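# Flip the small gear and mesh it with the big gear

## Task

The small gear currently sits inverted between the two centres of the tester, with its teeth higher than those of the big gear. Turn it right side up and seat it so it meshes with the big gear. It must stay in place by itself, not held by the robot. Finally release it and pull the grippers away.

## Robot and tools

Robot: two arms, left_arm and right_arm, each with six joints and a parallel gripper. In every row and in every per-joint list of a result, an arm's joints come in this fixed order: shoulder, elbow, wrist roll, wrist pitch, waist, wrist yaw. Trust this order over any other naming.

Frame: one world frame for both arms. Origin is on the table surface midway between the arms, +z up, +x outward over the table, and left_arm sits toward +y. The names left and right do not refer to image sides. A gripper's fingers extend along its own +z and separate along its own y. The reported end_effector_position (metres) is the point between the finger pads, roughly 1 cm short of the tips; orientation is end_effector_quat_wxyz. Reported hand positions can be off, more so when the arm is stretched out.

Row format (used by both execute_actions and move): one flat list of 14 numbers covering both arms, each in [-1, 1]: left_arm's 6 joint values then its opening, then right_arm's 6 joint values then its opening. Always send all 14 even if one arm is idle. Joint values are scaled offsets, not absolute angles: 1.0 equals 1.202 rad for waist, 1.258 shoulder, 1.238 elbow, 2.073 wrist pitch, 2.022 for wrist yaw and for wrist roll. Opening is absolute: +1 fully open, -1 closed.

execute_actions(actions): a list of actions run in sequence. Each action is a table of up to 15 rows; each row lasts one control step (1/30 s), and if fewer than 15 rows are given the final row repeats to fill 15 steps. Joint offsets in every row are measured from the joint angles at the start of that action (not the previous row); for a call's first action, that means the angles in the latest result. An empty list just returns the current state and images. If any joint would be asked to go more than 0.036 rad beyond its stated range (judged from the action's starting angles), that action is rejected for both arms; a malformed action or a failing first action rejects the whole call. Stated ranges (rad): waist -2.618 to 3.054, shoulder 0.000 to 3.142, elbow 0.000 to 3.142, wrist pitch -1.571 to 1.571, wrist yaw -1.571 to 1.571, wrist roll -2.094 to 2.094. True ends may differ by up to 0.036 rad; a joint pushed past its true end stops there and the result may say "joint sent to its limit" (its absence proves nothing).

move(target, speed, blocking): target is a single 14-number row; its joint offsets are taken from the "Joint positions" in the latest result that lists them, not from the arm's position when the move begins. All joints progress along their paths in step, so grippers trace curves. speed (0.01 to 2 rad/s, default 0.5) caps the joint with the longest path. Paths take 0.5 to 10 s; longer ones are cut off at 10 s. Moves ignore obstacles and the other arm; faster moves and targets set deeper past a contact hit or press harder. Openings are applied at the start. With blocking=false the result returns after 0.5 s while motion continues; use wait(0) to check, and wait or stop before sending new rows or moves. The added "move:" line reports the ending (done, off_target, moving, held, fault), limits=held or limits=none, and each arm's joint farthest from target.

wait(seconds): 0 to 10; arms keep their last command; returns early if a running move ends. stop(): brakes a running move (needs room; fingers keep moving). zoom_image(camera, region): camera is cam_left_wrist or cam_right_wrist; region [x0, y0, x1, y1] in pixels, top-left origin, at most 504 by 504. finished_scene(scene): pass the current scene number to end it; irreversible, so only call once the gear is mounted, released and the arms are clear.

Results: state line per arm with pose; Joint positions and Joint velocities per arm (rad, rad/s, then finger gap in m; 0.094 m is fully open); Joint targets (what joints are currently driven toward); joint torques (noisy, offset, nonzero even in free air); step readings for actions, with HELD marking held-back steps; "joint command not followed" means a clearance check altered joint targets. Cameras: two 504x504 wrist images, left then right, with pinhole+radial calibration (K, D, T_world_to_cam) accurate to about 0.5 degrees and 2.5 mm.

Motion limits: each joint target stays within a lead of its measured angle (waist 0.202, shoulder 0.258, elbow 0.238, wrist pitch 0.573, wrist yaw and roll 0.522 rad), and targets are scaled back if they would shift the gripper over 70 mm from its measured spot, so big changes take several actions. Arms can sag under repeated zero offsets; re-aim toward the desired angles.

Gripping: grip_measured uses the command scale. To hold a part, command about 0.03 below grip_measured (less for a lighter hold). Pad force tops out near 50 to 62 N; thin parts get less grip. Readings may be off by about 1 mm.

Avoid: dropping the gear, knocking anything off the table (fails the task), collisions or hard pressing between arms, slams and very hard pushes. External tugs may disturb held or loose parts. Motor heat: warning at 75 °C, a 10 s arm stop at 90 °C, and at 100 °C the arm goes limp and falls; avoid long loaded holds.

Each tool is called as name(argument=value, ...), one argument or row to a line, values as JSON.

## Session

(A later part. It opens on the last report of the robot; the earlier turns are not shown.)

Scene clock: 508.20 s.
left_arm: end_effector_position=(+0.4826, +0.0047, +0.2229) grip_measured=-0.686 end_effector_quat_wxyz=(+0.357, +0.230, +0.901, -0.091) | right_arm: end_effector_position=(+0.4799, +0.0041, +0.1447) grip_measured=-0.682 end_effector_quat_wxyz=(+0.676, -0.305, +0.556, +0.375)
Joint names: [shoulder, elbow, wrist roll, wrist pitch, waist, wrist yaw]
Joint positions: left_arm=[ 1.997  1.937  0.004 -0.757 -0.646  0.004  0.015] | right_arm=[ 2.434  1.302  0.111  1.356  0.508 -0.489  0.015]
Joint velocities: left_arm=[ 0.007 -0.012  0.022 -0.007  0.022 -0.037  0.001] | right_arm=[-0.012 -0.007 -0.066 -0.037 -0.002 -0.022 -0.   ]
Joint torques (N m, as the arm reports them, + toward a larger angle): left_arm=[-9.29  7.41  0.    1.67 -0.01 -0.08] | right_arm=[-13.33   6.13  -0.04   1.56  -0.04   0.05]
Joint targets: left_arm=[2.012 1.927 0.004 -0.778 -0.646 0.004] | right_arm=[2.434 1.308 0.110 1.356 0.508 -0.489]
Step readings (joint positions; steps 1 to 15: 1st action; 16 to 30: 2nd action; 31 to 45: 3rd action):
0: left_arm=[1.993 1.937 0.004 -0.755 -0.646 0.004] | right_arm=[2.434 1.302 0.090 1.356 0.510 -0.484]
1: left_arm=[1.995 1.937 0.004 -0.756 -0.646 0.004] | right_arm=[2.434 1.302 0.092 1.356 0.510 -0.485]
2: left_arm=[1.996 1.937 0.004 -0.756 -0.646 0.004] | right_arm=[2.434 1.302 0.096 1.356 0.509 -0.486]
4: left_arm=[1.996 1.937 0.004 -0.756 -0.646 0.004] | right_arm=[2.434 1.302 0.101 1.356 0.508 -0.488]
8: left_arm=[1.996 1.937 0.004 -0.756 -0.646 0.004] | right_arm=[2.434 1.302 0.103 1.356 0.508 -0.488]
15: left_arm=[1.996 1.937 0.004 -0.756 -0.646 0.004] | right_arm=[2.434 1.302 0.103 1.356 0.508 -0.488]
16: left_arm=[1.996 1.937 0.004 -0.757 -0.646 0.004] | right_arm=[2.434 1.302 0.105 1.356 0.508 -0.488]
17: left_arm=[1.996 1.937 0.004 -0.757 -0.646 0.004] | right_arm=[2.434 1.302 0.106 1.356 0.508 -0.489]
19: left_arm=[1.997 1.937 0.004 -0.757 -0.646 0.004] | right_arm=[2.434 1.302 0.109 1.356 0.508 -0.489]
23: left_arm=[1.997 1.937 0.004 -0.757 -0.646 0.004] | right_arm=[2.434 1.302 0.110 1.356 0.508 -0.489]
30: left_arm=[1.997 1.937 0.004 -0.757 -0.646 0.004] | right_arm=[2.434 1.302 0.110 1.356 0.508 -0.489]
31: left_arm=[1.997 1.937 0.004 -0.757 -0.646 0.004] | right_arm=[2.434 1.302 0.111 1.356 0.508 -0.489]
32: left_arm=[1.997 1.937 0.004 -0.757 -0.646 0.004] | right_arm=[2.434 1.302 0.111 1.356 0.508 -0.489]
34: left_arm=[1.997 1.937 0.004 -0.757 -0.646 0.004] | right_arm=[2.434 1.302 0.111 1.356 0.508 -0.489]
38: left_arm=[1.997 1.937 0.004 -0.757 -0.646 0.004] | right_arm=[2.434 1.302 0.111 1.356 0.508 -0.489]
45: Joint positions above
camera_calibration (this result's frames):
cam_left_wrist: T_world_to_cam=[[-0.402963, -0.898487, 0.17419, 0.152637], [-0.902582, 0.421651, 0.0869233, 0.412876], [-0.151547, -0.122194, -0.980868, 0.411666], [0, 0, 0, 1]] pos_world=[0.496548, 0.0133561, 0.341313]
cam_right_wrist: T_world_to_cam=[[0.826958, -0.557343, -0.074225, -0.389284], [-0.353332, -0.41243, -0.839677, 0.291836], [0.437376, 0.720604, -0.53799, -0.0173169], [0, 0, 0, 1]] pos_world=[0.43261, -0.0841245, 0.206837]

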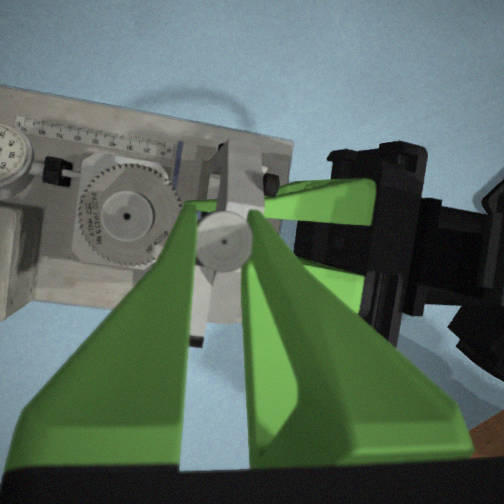

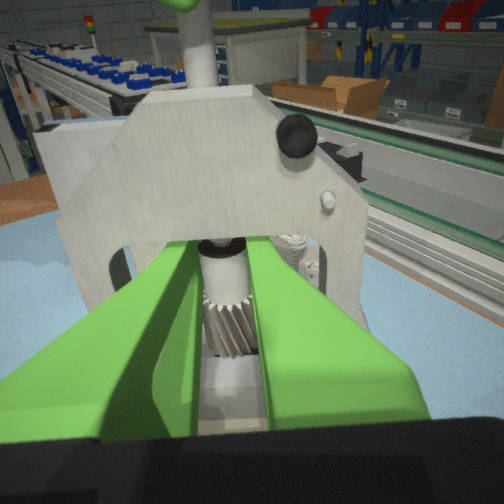

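Seated. Release and withdraw.

execute_actions(
  actions=[
    [[0,0,0,0,0,0,-0.3, -0.018,0,0,0,0,0,-0.45]],
    [[-0.04,-0.03,0,0,0,0,-0.3, -0.042,-0.05,0,0.02,-0.014,-0.008,-0.45]],
    [[-0.07,-0.05,0,0,0,0,-0.3, -0.05,-0.066,0,0.024,-0.018,-0.011,-0.45]],
    [[-0.09,-0.06,0,0,0,0,-0.3, -0.06,-0.085,0,0.028,-0.023,-0.014,-0.45]],
    [[-0.09,-0.06,0,0,0,0,-0.3, -0.06,-0.085,0,0.025,-0.023,-0.014,-0.45]],
    [[-0.09,-0.06,0,0,0,0,-0.3, -0.08,-0.095,0,0.015,-0.023,-0.014,-0.45]],
  ],
)

zoom_image(
  camera="cam_left_wrist",
  region=[60, 30, 300, 240],
)

Scene clock: 520.80 s.
left_arm: end_effector_position=(+0.3956, +0.0515, +0.3234) grip_measured=-0.303 end_effector_quat_wxyz=(+0.437, +0.221, +0.865, -0.111) | right_arm: end_effector_position=(+0.4310, -0.0656, +0.1766) grip_measured=-0.451 end_effector_quat_wxyz=(+0.690, -0.312, +0.543, +0.364)
Joint names: [shoulder, elbow, wrist roll, wrist pitch, waist, wrist yaw]
Joint positions: left_arm=[ 1.542  1.661  0.004 -0.754 -0.646  0.004  0.033] | right_arm=[ 2.186  0.93   0.111  1.518  0.41  -0.58   0.026]
Joint velocities: left_arm=[ 0.007 -0.032 -0.051  0.007 -0.002  0.154  0.   ] | right_arm=[-0.002 -0.002 -0.095  0.022 -0.012 -0.037  0.001]
Joint torques (N m, as the arm reports them, + toward a larger angle): left_arm=[-6.05  7.66 -0.02  2.03 -0.18 -0.03] | right_arm=[-12.37   3.5   -0.01   1.51  -0.42   0.03]
Joint targets: left_arm=[1.540 1.653 0.004 -0.754 -0.646 0.004] | right_arm=[2.167 0.910 0.111 1.524 0.406 -0.587]
Step readings (joint positions; steps 1 to 15: 1st action; 16 to 30: 2nd action; 31 to 45: 3rd action; 46 to 60: 4th action; 61 to 75: 5th action; 76 to 90: 6th action):
0: left_arm=[1.997 1.937 0.004 -0.757 -0.646 0.004] | right_arm=[2.434 1.302 0.111 1.356 0.508 -0.489]
1: left_arm=[1.997 1.937 0.004 -0.757 -0.646 0.004] | right_arm=[2.434 1.302 0.111 1.356 0.508 -0.489]
2: left_arm=[1.997 1.937 0.004 -0.757 -0.646 0.004] | right_arm=[2.434 1.302 0.111 1.356 0.508 -0.489]
4: left_arm=[1.997 1.937 0.004 -0.757 -0.646 0.004] | right_arm=[2.434 1.302 0.111 1.356 0.508 -0.489]
8: left_arm=[1.997 1.937 0.004 -0.757 -0.646 0.004] | right_arm=[2.434 1.302 0.111 1.356 0.508 -0.489]
15: left_arm=[1.997 1.937 0.004 -0.757 -0.646 0.004] | right_arm=[2.434 1.302 0.111 1.356 0.508 -0.489]
16: left_arm=[1.994 1.933 0.004 -0.755 -0.646 0.004] | right_arm=[2.430 1.296 0.111 1.358 0.507 -0.489]
17: left_arm=[1.987 1.924 0.004 -0.754 -0.646 0.004] | right_arm=[2.423 1.281 0.111 1.363 0.506 -0.492]
19: left_arm=[1.975 1.914 0.004 -0.754 -0.646 0.004] | right_arm=[2.412 1.263 0.111 1.373 0.502 -0.496]
23: left_arm=[1.962 1.913 0.004 -0.754 -0.646 0.004] | right_arm=[2.407 1.261 0.111 1.378 0.498 -0.500]
30: left_arm=[1.960 1.913 0.004 -0.754 -0.646 0.004] | right_arm=[2.407 1.261 0.111 1.378 0.498 -0.500]
31: left_arm=[1.952 1.902 0.004 -0.748 -0.646 0.004] | right_arm=[2.402 1.251 0.111 1.379 0.497 -0.500]
32: left_arm=[1.937 1.883 0.004 -0.748 -0.646 0.004] | right_arm=[2.391 1.229 0.111 1.385 0.495 -0.504]
34: left_arm=[1.911 1.862 0.004 -0.754 -0.646 0.004] | right_arm=[2.376 1.204 0.111 1.398 0.489 -0.510]
38: left_arm=[1.883 1.861 0.004 -0.754 -0.646 0.004] | right_arm=[2.372 1.198 0.111 1.404 0.482 -0.516]
45: left_arm=[1.878 1.861 0.004 -0.754 -0.646 0.004] | right_arm=[2.372 1.198 0.111 1.404 0.482 -0.516]
46: left_arm=[1.867 1.848 0.004 -0.745 -0.646 0.004] | right_arm=[2.365 1.185 0.111 1.406 0.481 -0.517]
47: left_arm=[1.848 1.822 0.004 -0.744 -0.646 0.004] | right_arm=[2.350 1.156 0.111 1.413 0.477 -0.522]
49: left_arm=[1.812 1.796 0.004 -0.755 -0.646 0.004] | right_arm=[2.329 1.119 0.111 1.429 0.469 -0.530]
53: left_arm=[1.771 1.795 0.004 -0.754 -0.646 0.004] | right_arm=[2.320 1.113 0.111 1.446 0.458 -0.534]
60: left_arm=[1.765 1.795 0.004 -0.754 -0.646 0.004] | right_arm=[2.320 1.113 0.111 1.452 0.458 -0.537]
61: left_arm=[1.754 1.781 0.004 -0.745 -0.646 0.004] | right_arm=[2.312 1.100 0.111 1.453 0.456 -0.539]
62: left_arm=[1.736 1.756 0.004 -0.744 -0.646 0.004] | right_arm=[2.297 1.071 0.111 1.459 0.453 -0.543]
64: left_arm=[1.699 1.729 0.004 -0.755 -0.646 0.004] | right_arm=[2.276 1.034 0.111 1.474 0.444 -0.551]
68: left_arm=[1.659 1.727 0.004 -0.754 -0.646 0.004] | right_arm=[2.268 1.028 0.111 1.488 0.434 -0.555]
75: left_arm=[1.653 1.727 0.004 -0.754 -0.646 0.004] | right_arm=[2.268 1.028 0.111 1.493 0.434 -0.559]
76: left_arm=[1.643 1.714 0.004 -0.745 -0.646 0.004] | right_arm=[2.257 1.013 0.111 1.492 0.432 -0.560]
77: left_arm=[1.624 1.690 0.004 -0.744 -0.646 0.004] | right_arm=[2.236 0.979 0.111 1.493 0.428 -0.564]
79: left_arm=[1.587 1.662 0.004 -0.755 -0.646 0.004] | right_arm=[2.203 0.935 0.111 1.503 0.419 -0.574]
83: left_arm=[1.547 1.661 0.004 -0.754 -0.646 0.004] | right_arm=[2.186 0.930 0.111 1.517 0.410 -0.577]
90: Joint positions above
camera_calibration (this result's frames):
cam_left_wrist: T_world_to_cam=[[-0.431628, -0.883064, 0.184106, 0.149473], [-0.902037, 0.421358, -0.0937413, 0.364078], [0.00520506, -0.206532, -0.978426, 0.444312], [0, 0, 0, 1]] pos_world=[0.390616, 0.0703514, 0.441337]
cam_right_wrist: T_world_to_cam=[[0.824216, -0.565083, -0.0367298, -0.391307], [-0.320498, -0.412031, -0.852943, 0.260812], [0.466849, 0.714781, -0.520711, 0.0553152], [0, 0, 0, 1]] pos_world=[0.380288, -0.153197, 0.236888]

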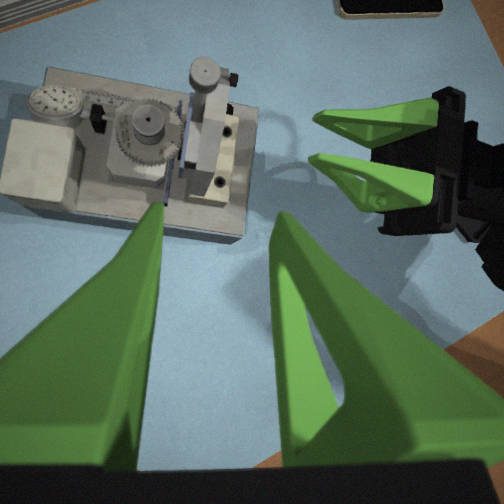

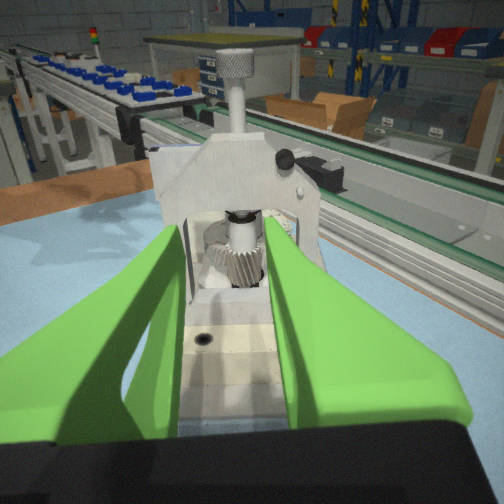

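Region (60, 30, 300, 240) of cam_left_wrist's 504x504 image, scaled by 2.100, with more detail than that image has; it fills the top 441 rows of this view, and the rest is white.

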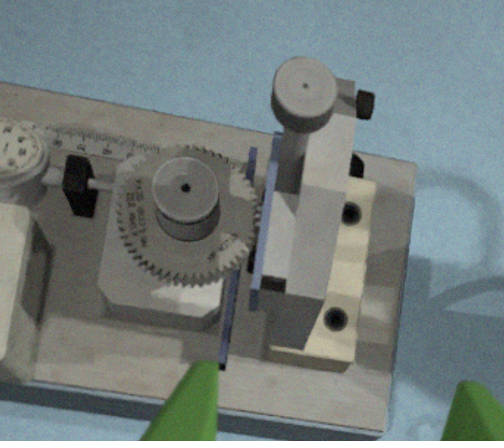

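The big gear turned along with the small one during insertion, so they are in mesh.

finished_scene(
  scene=1,
)

The scene is finished: the task was done.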